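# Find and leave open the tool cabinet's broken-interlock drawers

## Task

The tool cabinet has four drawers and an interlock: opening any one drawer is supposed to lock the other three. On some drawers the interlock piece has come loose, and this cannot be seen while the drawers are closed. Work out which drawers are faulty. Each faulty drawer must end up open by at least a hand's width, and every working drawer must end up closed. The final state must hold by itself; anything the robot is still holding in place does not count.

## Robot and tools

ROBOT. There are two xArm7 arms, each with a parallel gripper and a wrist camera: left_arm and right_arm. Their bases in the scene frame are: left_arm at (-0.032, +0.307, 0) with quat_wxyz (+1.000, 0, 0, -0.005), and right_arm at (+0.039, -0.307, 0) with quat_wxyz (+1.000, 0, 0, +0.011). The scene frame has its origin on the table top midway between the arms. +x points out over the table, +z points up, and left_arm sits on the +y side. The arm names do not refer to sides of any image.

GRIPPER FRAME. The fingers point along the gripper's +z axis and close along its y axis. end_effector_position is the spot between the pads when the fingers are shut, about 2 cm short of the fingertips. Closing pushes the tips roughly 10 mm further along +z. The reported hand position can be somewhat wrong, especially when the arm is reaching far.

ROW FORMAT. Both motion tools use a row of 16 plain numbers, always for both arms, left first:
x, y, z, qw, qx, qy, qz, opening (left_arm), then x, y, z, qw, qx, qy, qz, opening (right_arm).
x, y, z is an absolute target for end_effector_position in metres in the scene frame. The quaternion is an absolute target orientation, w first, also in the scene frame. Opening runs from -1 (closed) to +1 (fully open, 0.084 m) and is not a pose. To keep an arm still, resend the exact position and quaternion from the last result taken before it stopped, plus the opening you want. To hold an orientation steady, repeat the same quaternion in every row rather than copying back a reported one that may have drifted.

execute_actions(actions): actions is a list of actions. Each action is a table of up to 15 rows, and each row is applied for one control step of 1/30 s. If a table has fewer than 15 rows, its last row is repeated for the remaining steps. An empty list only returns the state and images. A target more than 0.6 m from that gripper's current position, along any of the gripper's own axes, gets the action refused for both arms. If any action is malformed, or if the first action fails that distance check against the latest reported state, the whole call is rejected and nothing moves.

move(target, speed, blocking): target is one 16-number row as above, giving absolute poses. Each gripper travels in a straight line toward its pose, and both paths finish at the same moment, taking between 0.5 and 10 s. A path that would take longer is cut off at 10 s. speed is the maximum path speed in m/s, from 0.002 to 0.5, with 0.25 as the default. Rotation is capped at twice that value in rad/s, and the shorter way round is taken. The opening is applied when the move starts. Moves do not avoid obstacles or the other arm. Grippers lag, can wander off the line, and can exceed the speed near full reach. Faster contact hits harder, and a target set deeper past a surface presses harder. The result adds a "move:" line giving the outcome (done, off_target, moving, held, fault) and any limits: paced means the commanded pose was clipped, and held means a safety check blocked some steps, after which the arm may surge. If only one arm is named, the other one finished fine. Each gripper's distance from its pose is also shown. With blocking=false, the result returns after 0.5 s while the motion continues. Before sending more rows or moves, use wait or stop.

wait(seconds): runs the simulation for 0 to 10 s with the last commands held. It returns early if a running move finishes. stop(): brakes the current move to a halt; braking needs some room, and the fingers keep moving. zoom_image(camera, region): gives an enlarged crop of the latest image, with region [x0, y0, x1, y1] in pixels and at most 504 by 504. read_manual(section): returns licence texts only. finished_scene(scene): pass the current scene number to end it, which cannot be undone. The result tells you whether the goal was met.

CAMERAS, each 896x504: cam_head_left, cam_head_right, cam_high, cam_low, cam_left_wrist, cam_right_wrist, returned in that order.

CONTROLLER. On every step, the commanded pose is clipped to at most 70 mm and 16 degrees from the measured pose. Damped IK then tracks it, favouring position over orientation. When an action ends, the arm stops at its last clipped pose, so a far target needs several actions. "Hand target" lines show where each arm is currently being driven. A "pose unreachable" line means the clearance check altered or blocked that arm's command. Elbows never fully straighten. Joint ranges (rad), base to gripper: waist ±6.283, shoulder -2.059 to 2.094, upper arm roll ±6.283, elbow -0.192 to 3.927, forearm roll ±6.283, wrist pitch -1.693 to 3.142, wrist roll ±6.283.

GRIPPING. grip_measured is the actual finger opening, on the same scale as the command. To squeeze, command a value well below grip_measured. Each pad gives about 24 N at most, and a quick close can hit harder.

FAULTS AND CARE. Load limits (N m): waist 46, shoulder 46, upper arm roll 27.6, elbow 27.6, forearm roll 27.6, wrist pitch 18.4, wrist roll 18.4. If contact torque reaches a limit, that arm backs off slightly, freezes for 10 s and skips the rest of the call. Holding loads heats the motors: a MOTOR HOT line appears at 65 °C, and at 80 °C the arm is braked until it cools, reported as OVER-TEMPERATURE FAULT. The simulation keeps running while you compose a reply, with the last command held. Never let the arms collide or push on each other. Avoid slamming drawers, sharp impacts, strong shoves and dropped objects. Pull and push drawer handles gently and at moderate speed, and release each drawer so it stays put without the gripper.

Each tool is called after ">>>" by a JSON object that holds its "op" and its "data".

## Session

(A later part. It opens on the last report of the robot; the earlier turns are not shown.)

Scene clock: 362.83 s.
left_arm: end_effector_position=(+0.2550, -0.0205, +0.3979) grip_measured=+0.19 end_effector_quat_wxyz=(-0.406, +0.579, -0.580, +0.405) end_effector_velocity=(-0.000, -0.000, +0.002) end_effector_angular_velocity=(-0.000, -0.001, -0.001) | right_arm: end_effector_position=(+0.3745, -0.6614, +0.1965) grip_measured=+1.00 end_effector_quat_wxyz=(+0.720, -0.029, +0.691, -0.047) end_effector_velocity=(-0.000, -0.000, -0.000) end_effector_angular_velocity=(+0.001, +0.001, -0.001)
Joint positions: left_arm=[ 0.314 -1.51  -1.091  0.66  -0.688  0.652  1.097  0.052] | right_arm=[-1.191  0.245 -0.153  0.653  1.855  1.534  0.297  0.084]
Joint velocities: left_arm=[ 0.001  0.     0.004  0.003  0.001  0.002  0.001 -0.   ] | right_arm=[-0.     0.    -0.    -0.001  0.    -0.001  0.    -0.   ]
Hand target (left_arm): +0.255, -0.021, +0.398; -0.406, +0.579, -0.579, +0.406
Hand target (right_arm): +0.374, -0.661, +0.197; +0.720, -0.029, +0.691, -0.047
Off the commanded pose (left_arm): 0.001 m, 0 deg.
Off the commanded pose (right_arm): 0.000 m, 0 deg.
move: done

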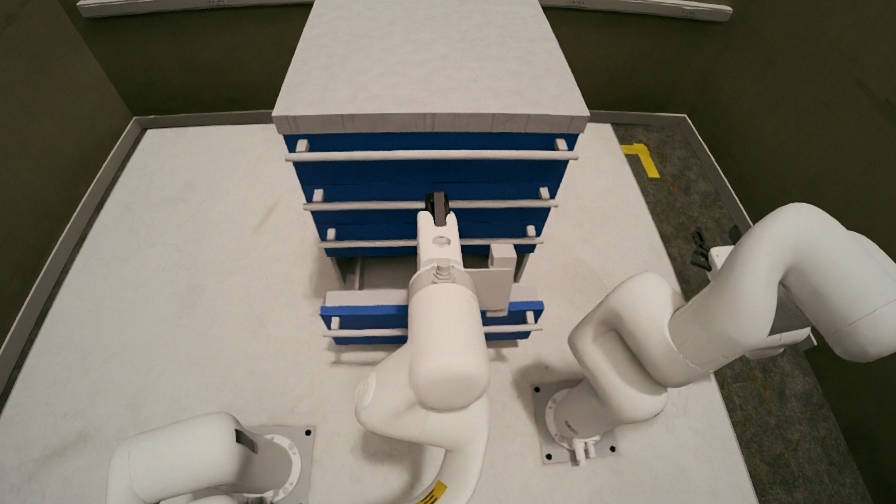

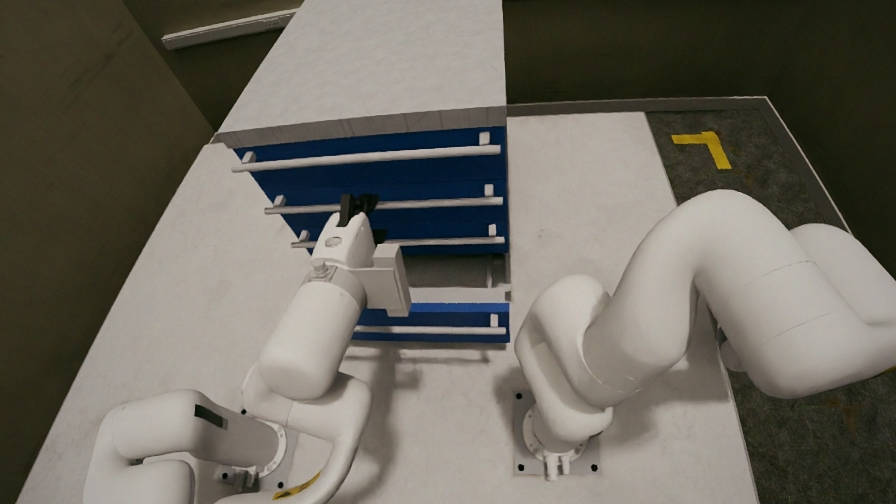

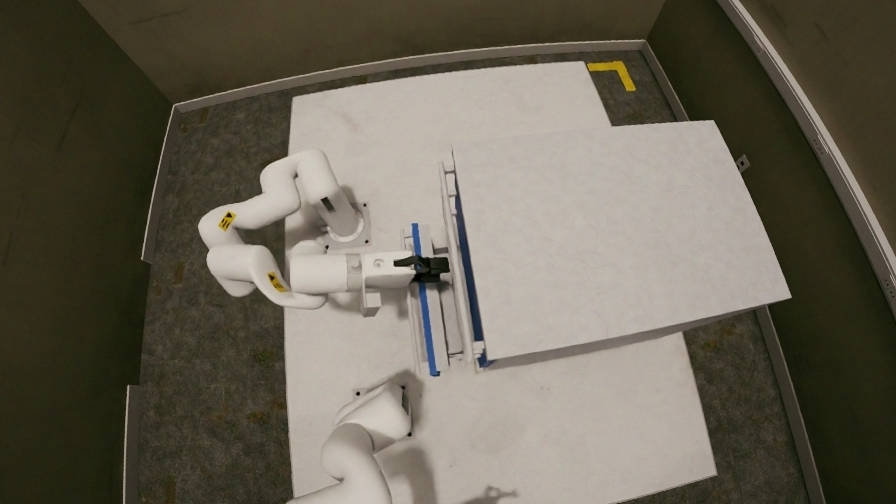

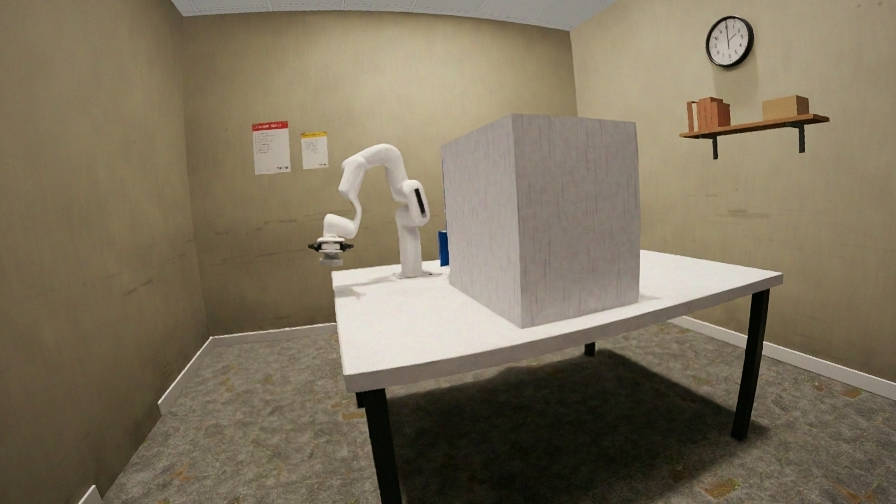

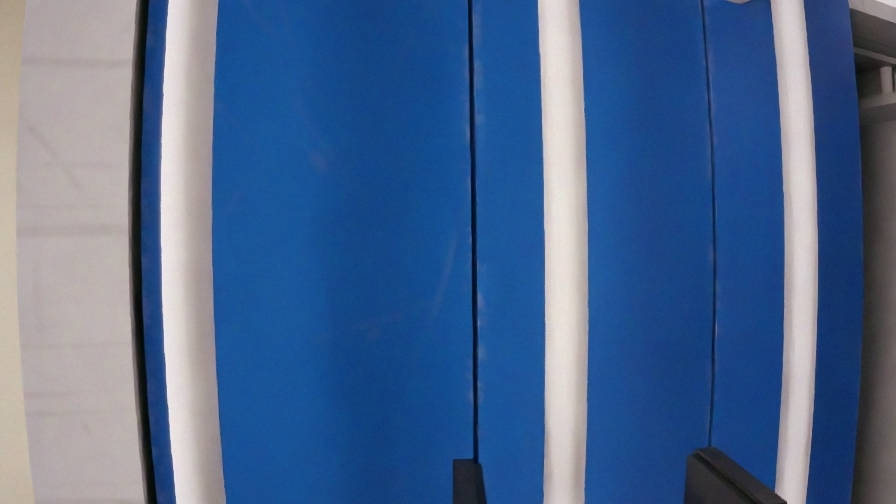

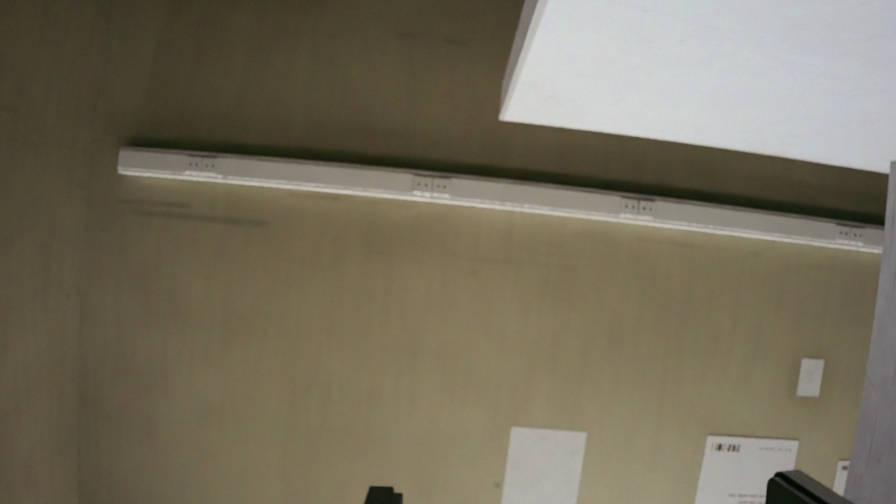

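>>> {"op": "zoom_image", "data": {"camera": "cam_head_right", "region": [420,230,540,320]}}

>>> {"op": "move", "data": {"target": [0.293,-0.02,0.385,0.406,-0.579,0.579,-0.406,0.2,0.3745,-0.6614,0.1965,0.720,-0.029,0.691,-0.047,1], "speed": 0.08}}

>>> {"op": "move", "data": {"target": [0.293,-0.02,0.385,0.406,-0.579,0.579,-0.406,-1,0.3745,-0.6614,0.1965,0.720,-0.029,0.691,-0.047,1], "speed": 0.08}}

>>> {"op": "move", "data": {"target": [0.279,-0.02,0.385,0.406,-0.579,0.579,-0.406,-1,0.3745,-0.6614,0.1965,0.720,-0.029,0.691,-0.047,1], "speed": 0.025}}

Region (420, 230, 540, 320) of cam_head_right's 896x504 image, scaled by 4.200, with more detail than that image has; it fills the top 378 rows of this view, and the rest is white.

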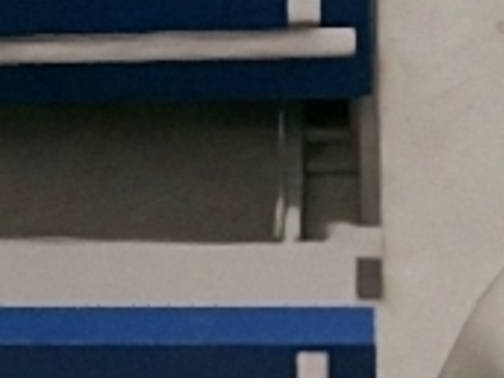

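Scene clock: 372.47 s.
left_arm: end_effector_position=(+0.2926, -0.0202, +0.3852) grip_measured=+0.19 end_effector_quat_wxyz=(-0.406, +0.579, -0.579, +0.406) end_effector_velocity=(-0.000, -0.001, +0.000) end_effector_angular_velocity=(+0.001, -0.002, -0.003) | right_arm: end_effector_position=(+0.3745, -0.6614, +0.1965) grip_measured=+1.00 end_effector_quat_wxyz=(+0.720, -0.029, +0.691, -0.047) end_effector_velocity=(+0.000, +0.001, -0.000) end_effector_angular_velocity=(+0.001, +0.000, +0.001)
Joint positions: left_arm=[ 0.4   -1.43  -1.158  0.664 -0.745  0.526  1.136  0.052] | right_arm=[-1.191  0.245 -0.153  0.653  1.855  1.534  0.297  0.084]
Joint velocities: left_arm=[-0.001  0.    -0.002  0.001 -0.001 -0.003  0.001 -0.   ] | right_arm=[ 0.001 -0.    -0.    -0.001 -0.     0.     0.001 -0.   ]
Hand target (left_arm): +0.293, -0.020, +0.385; -0.406, +0.579, -0.579, +0.406
Hand target (right_arm): +0.375, -0.661, +0.196; +0.720, -0.029, +0.691, -0.047
Off the commanded pose (left_arm): 0.000 m, 0 deg.
Off the commanded pose (right_arm): 0.000 m, 0 deg.
move: done

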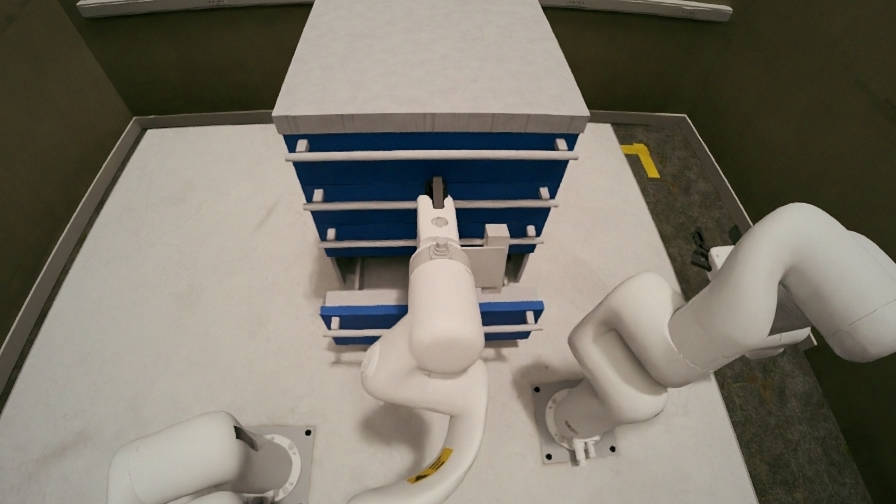

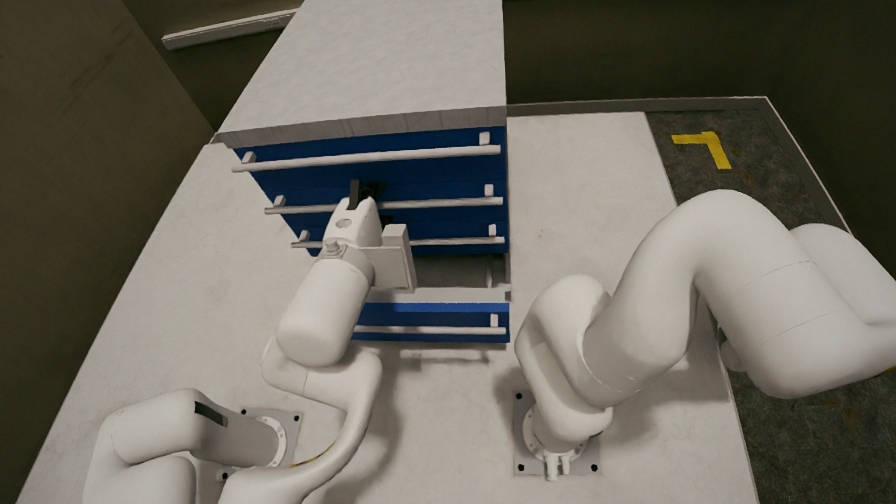

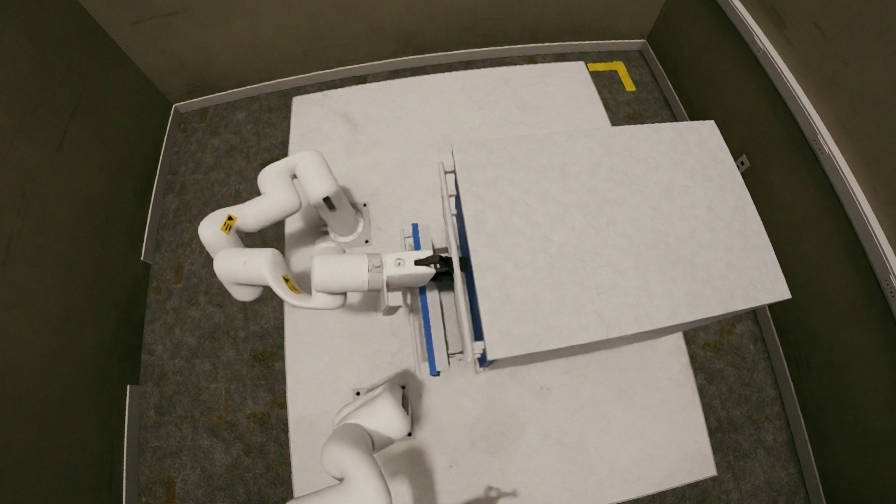

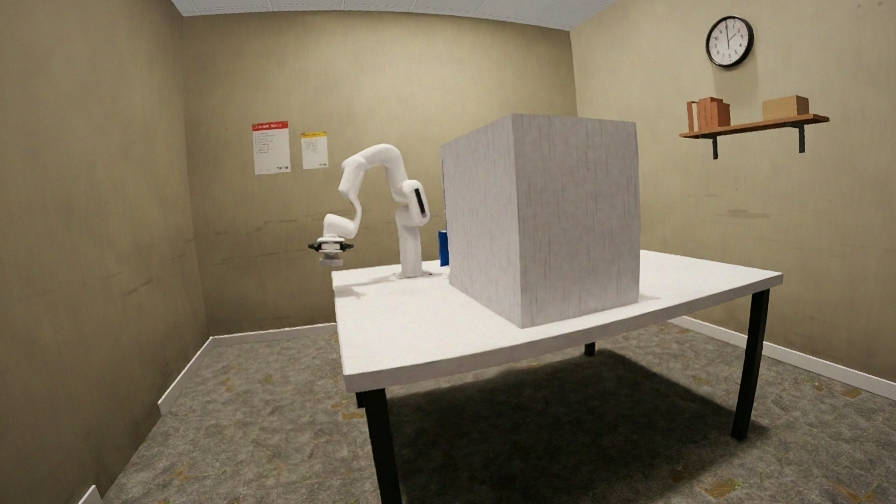

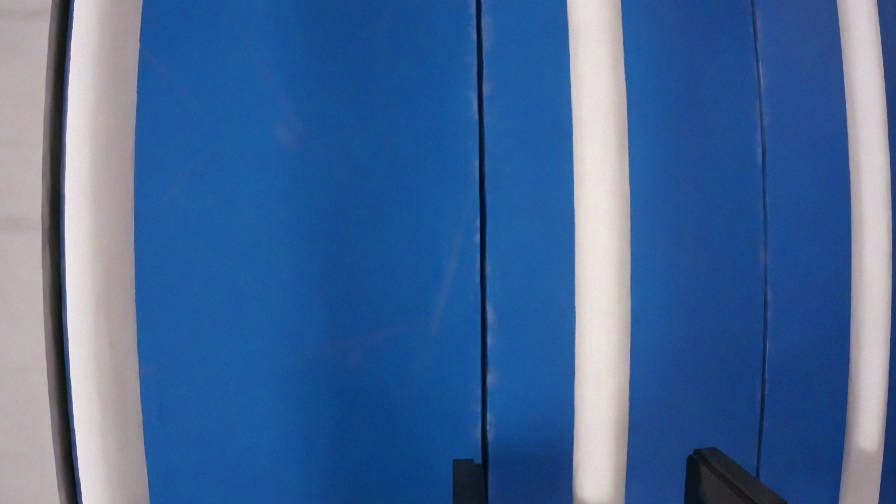

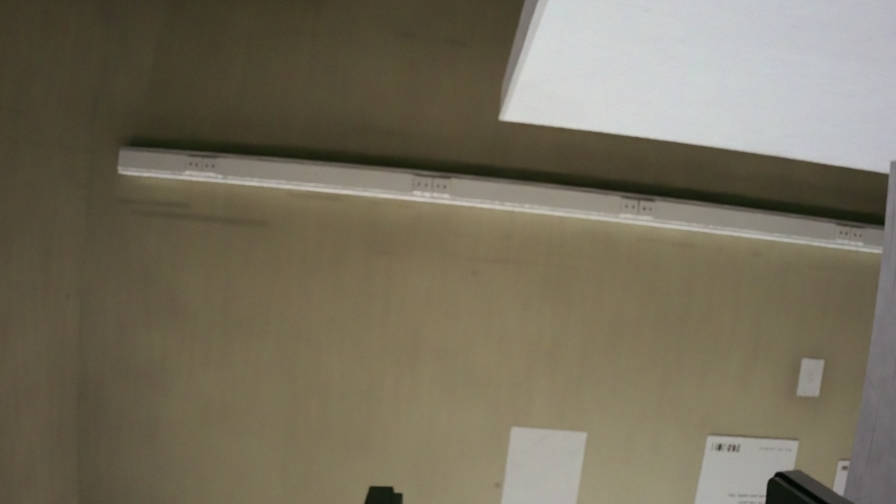

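Scene clock: 373.17 s.
left_arm: end_effector_position=(+0.2927, -0.0203, +0.3851) grip_measured=-0.74 end_effector_quat_wxyz=(-0.406, +0.579, -0.579, +0.406) end_effector_velocity=(+0.000, +0.000, +0.000) end_effector_angular_velocity=(-0.000, -0.000, +0.000) | right_arm: end_effector_position=(+0.3745, -0.6614, +0.1965) grip_measured=+1.00 end_effector_quat_wxyz=(+0.720, -0.029, +0.691, -0.047) end_effector_velocity=(-0.000, +0.000, -0.000) end_effector_angular_velocity=(+0.001, +0.001, +0.000)
Joint positions: left_arm=[ 0.4   -1.429 -1.158  0.664 -0.745  0.526  1.137  0.011] | right_arm=[-1.191  0.245 -0.153  0.653  1.855  1.534  0.297  0.084]
Joint velocities: left_arm=[ 0.001  0.    -0.     0.    -0.    -0.     0.     0.   ] | right_arm=[-0.    -0.     0.    -0.001 -0.001 -0.001 -0.     0.   ]
Hand target (left_arm): +0.293, -0.020, +0.385; -0.406, +0.579, -0.579, +0.406
Hand target (right_arm): +0.375, -0.661, +0.196; +0.720, -0.029, +0.691, -0.047
Off the commanded pose (left_arm): 0.000 m, 0 deg.
Off the commanded pose (right_arm): 0.000 m, 0 deg.
move: done

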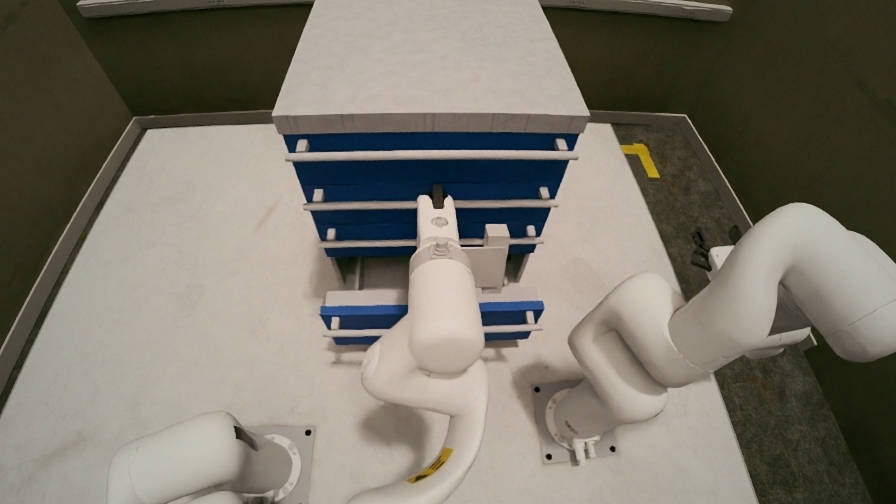

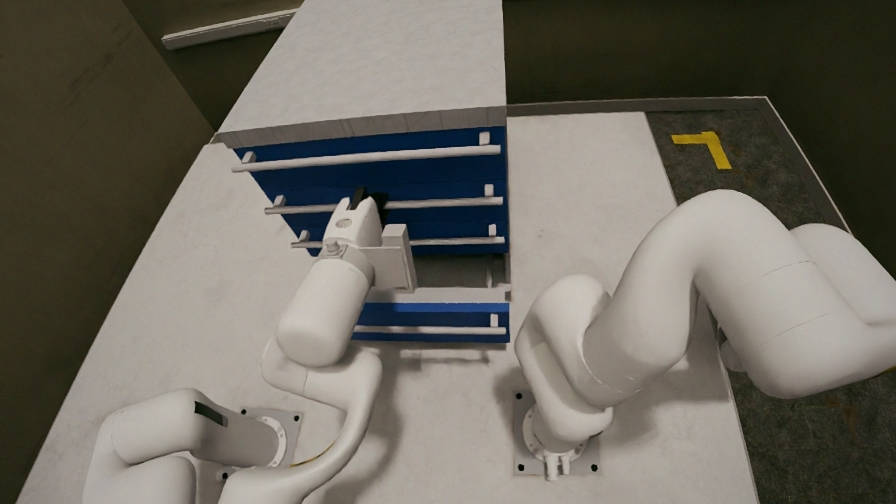

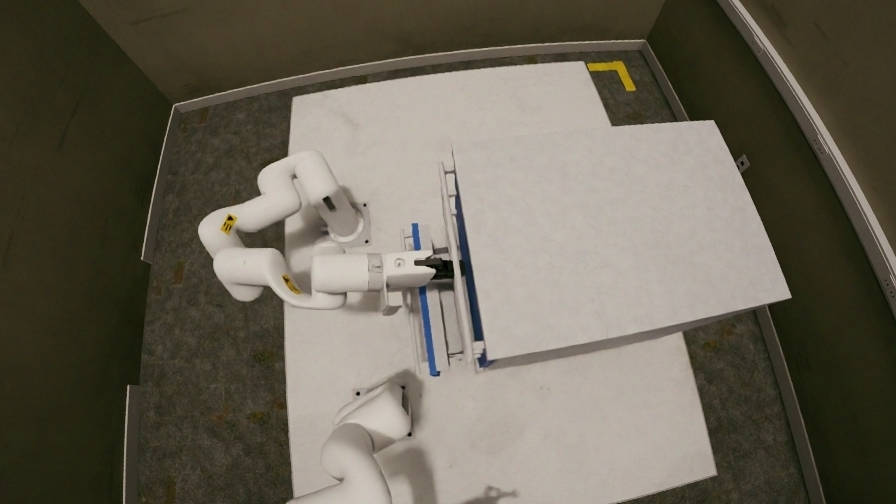

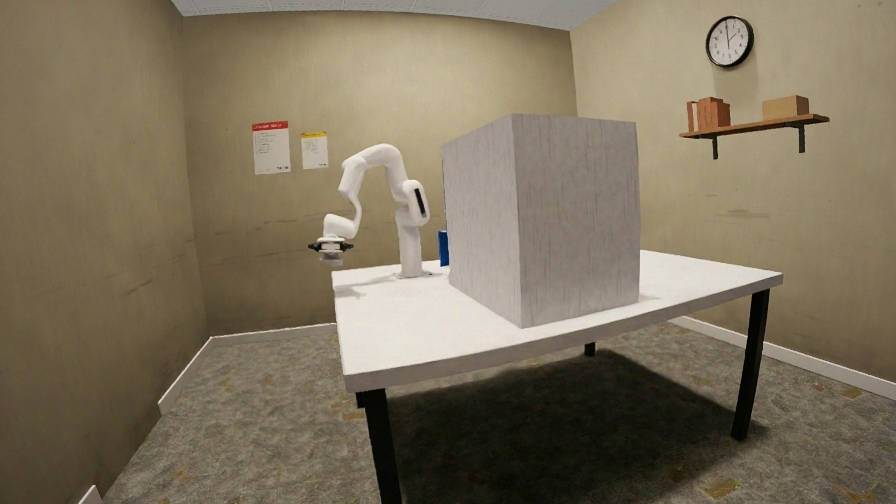

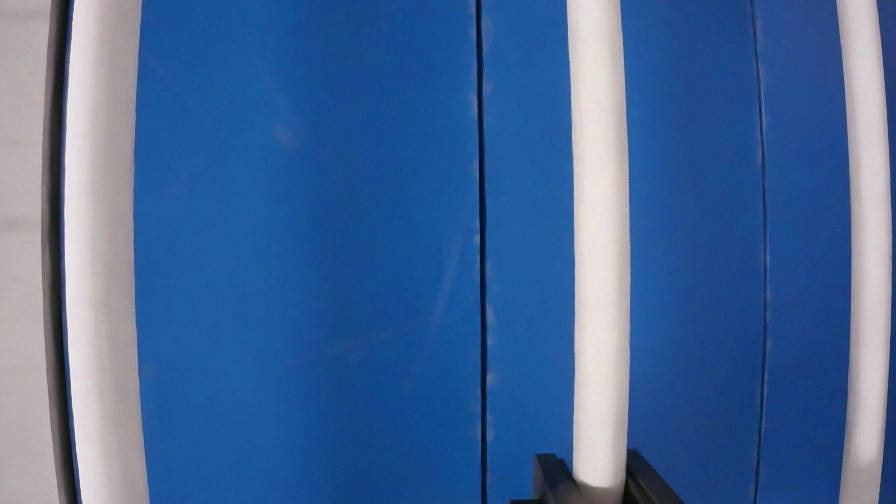

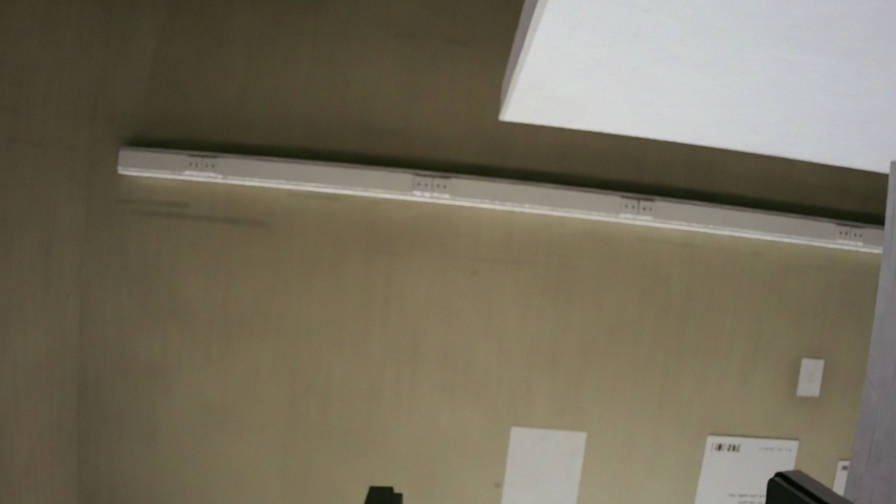

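Scene clock: 373.97 s.
left_arm: end_effector_position=(+0.2791, -0.0201, +0.3851) grip_measured=-0.74 end_effector_quat_wxyz=(-0.406, +0.579, -0.579, +0.406) end_effector_velocity=(+0.000, +0.000, -0.000) end_effector_angular_velocity=(-0.000, +0.001, +0.001) | right_arm: end_effector_position=(+0.3745, -0.6614, +0.1965) grip_measured=+1.00 end_effector_quat_wxyz=(+0.720, -0.029, +0.691, -0.047) end_effector_velocity=(-0.000, +0.000, -0.001) end_effector_angular_velocity=(+0.001, +0.001, +0.000)
Joint positions: left_arm=[ 0.363 -1.464 -1.145  0.652 -0.732  0.565  1.117  0.011] | right_arm=[-1.191  0.245 -0.153  0.653  1.855  1.534  0.297  0.084]
Joint velocities: left_arm=[ 0.    -0.     0.     0.     0.     0.001 -0.001 -0.   ] | right_arm=[-0.     0.     0.    -0.001 -0.    -0.    -0.    -0.   ]
Hand target (left_arm): +0.279, -0.020, +0.385; -0.406, +0.579, -0.579, +0.406
Hand target (right_arm): +0.375, -0.661, +0.196; +0.720, -0.029, +0.691, -0.047
Off the commanded pose (left_arm): 0.000 m, 0 deg.
Off the commanded pose (right_arm): 0.000 m, 0 deg.
move: done

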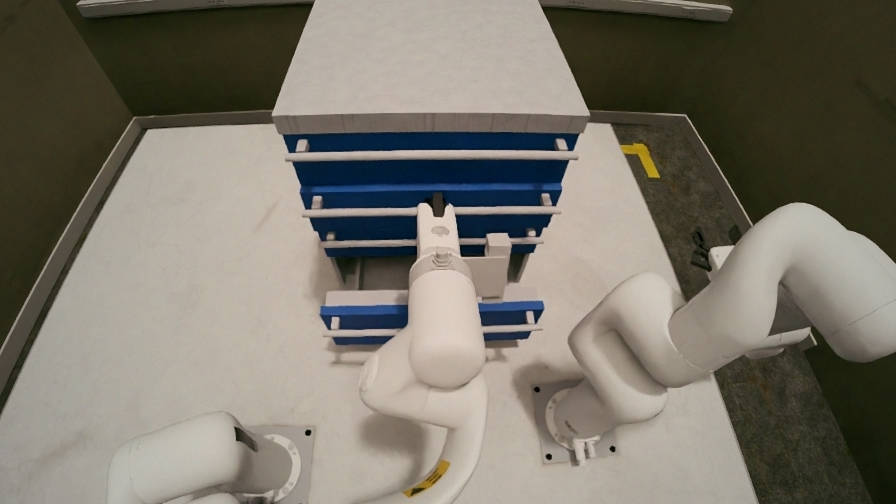

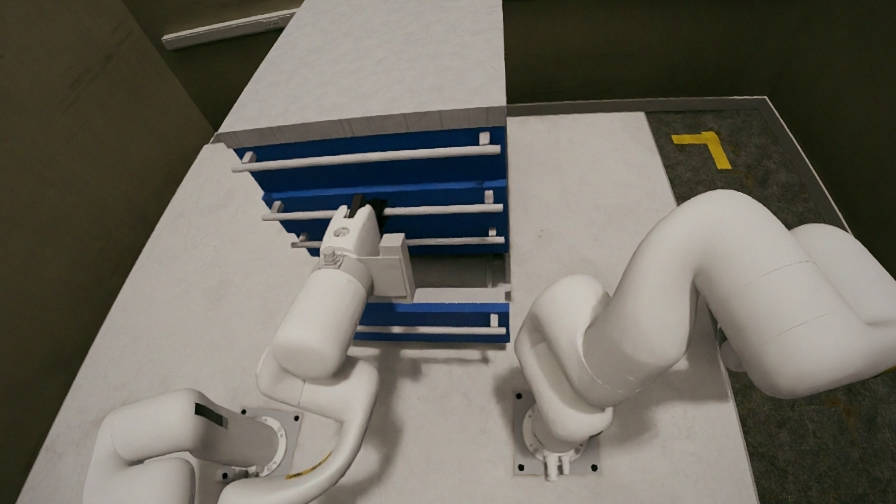

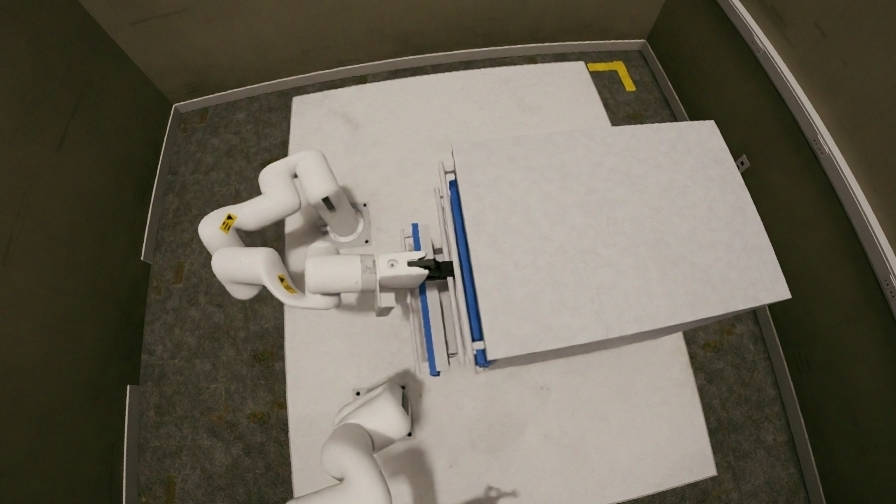

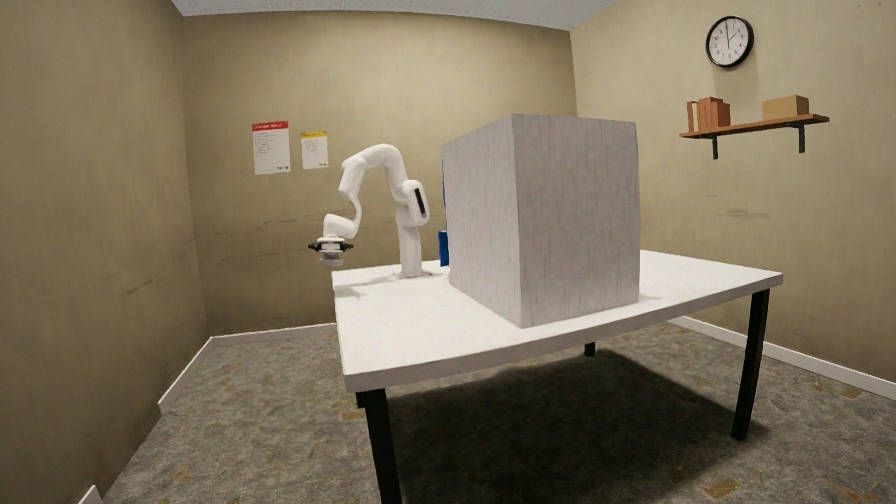

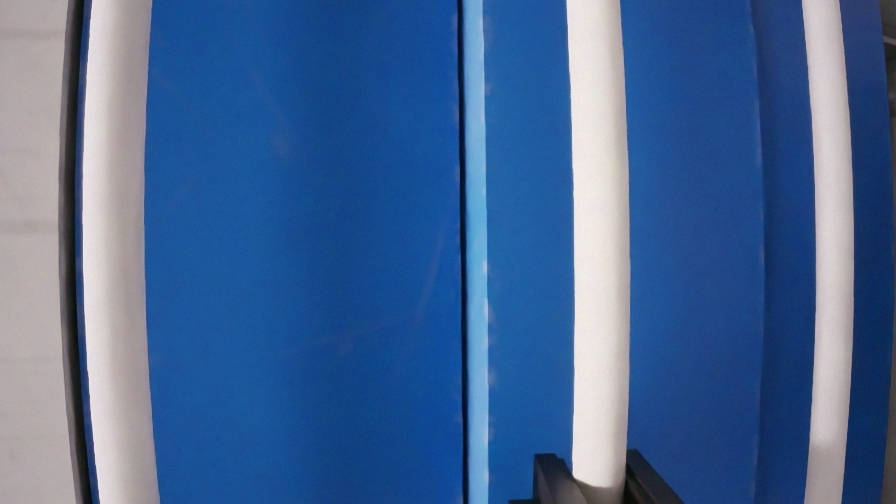

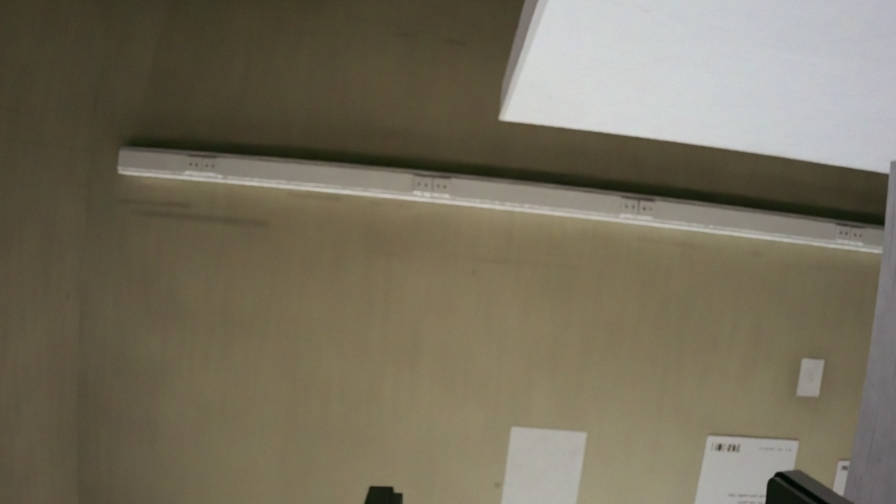

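Free. Pull out.

>>> {"op": "move", "data": {"target": [0.173,-0.02,0.385,0.406,-0.579,0.579,-0.406,-1,0.3745,-0.6614,0.1965,0.720,-0.029,0.691,-0.047,1], "speed": 0.08}}

>>> {"op": "zoom_image", "data": {"camera": "cam_head_right", "region": [400,150,540,260]}}

>>> {"op": "zoom_image", "data": {"camera": "cam_head_left", "region": [280,150,600,260]}}

Scene clock: 383.83 s.
left_arm: end_effector_position=(+0.1735, -0.0202, +0.3850) grip_measured=-0.74 end_effector_quat_wxyz=(-0.406, +0.579, -0.579, +0.406) end_effector_velocity=(-0.000, +0.000, +0.000) end_effector_angular_velocity=(-0.001, -0.000, +0.001) | right_arm: end_effector_position=(+0.3745, -0.6614, +0.1965) grip_measured=+1.00 end_effector_quat_wxyz=(+0.720, -0.029, +0.691, -0.047) end_effector_velocity=(+0.001, +0.000, +0.000) end_effector_angular_velocity=(-0.000, -0.001, +0.001)
Joint positions: left_arm=[ 0.109 -1.692 -1.065  0.629 -0.608  0.88   0.97   0.011] | right_arm=[-1.191  0.245 -0.153  0.653  1.855  1.534  0.297  0.084]
Joint velocities: left_arm=[ 0.    -0.001  0.001  0.001  0.001  0.001 -0.001 -0.   ] | right_arm=[ 0.001 -0.    -0.     0.001  0.     0.001  0.    -0.   ]
Hand target (left_arm): +0.173, -0.020, +0.385; -0.406, +0.579, -0.579, +0.406
Hand target (right_arm): +0.374, -0.661, +0.197; +0.720, -0.029, +0.691, -0.047
Off the commanded pose (left_arm): 0.001 m, 0 deg.
Off the commanded pose (right_arm): 0.000 m, 0 deg.
move: done

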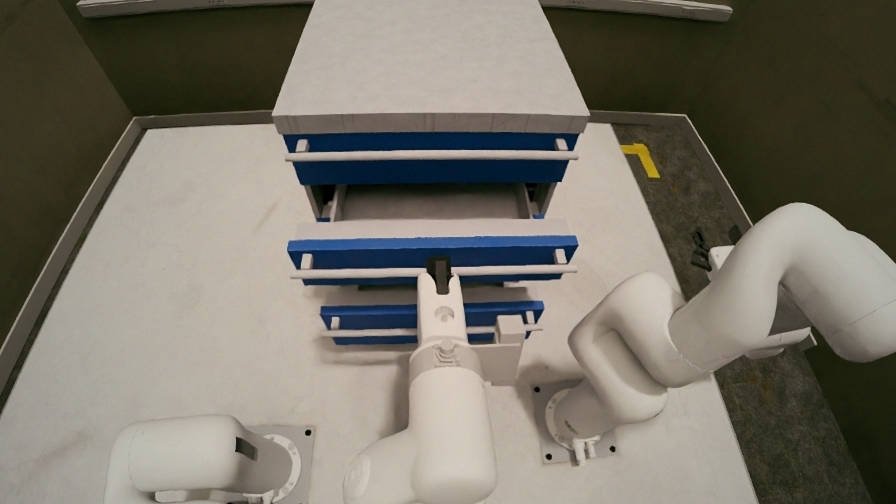

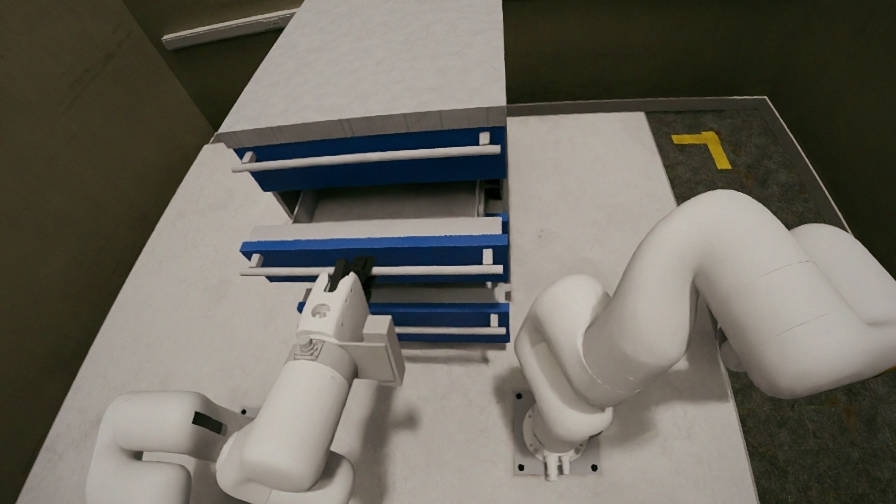

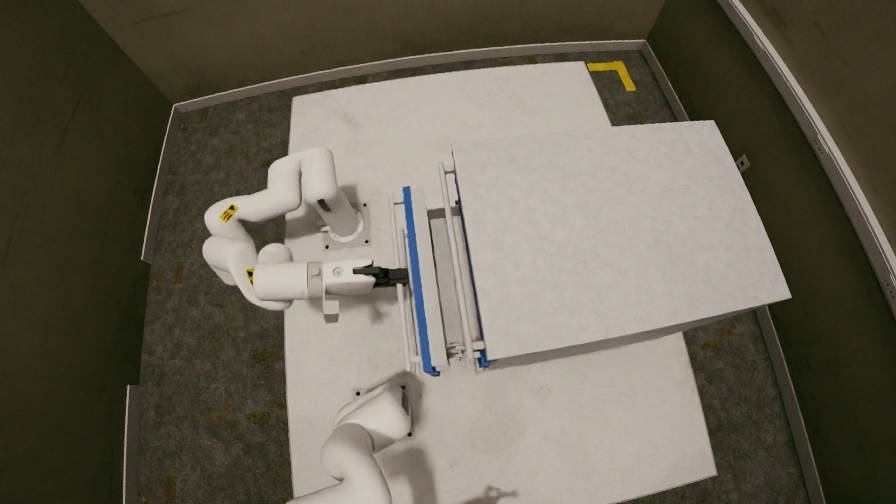

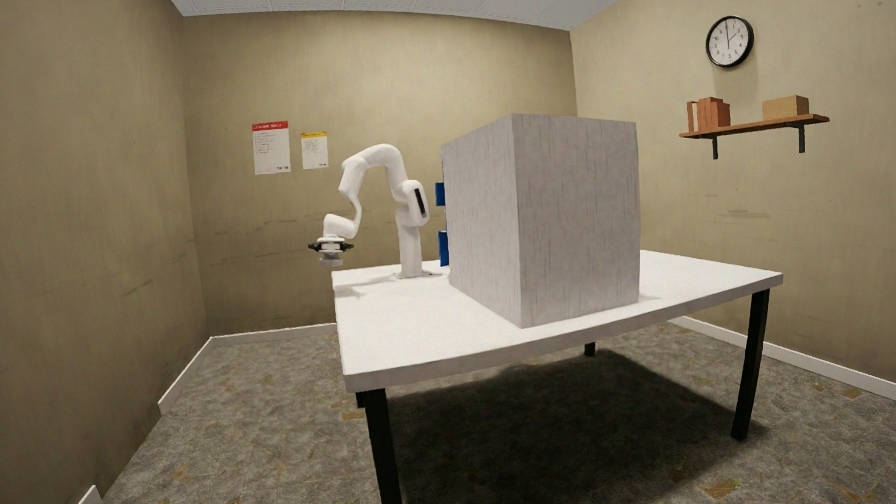

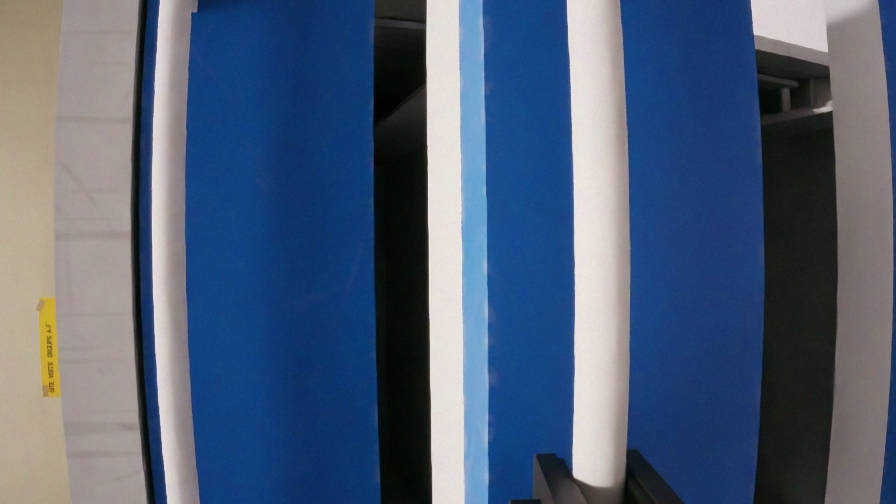

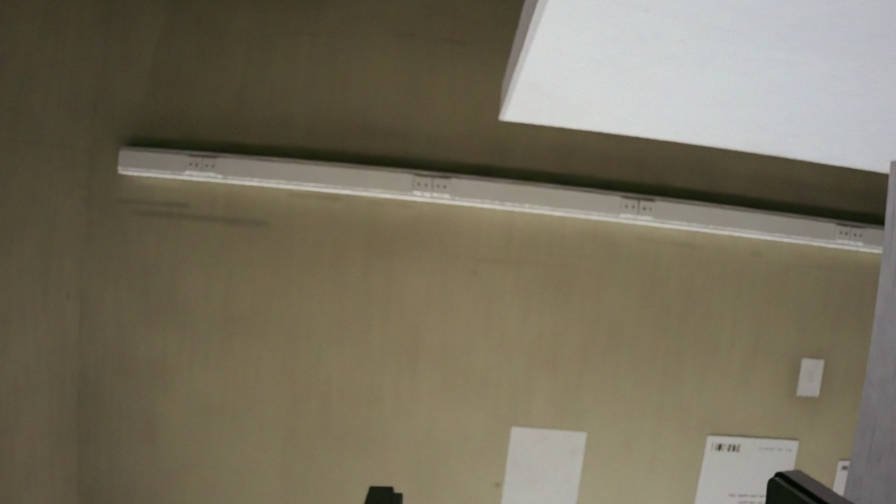

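Region (400, 150, 540, 260) of cam_head_right's 896x504 image, scaled by 3.600, with more detail than that image has; it fills the top 396 rows of this view, and the rest is white.

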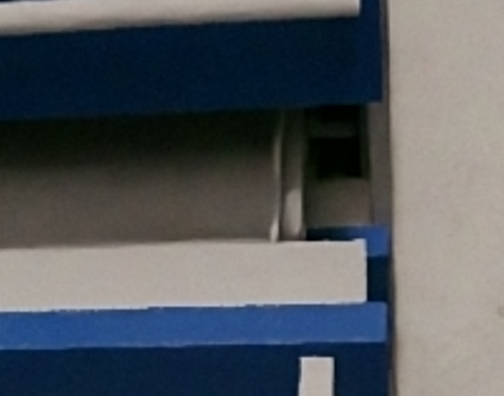

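Region (280, 150, 600, 260) of cam_head_left's 896x504 image, scaled by 1.575, with more detail than that image has; it fills the top 173 rows of this view, and the rest is white.

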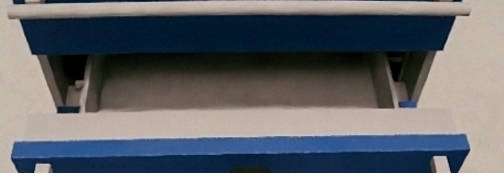

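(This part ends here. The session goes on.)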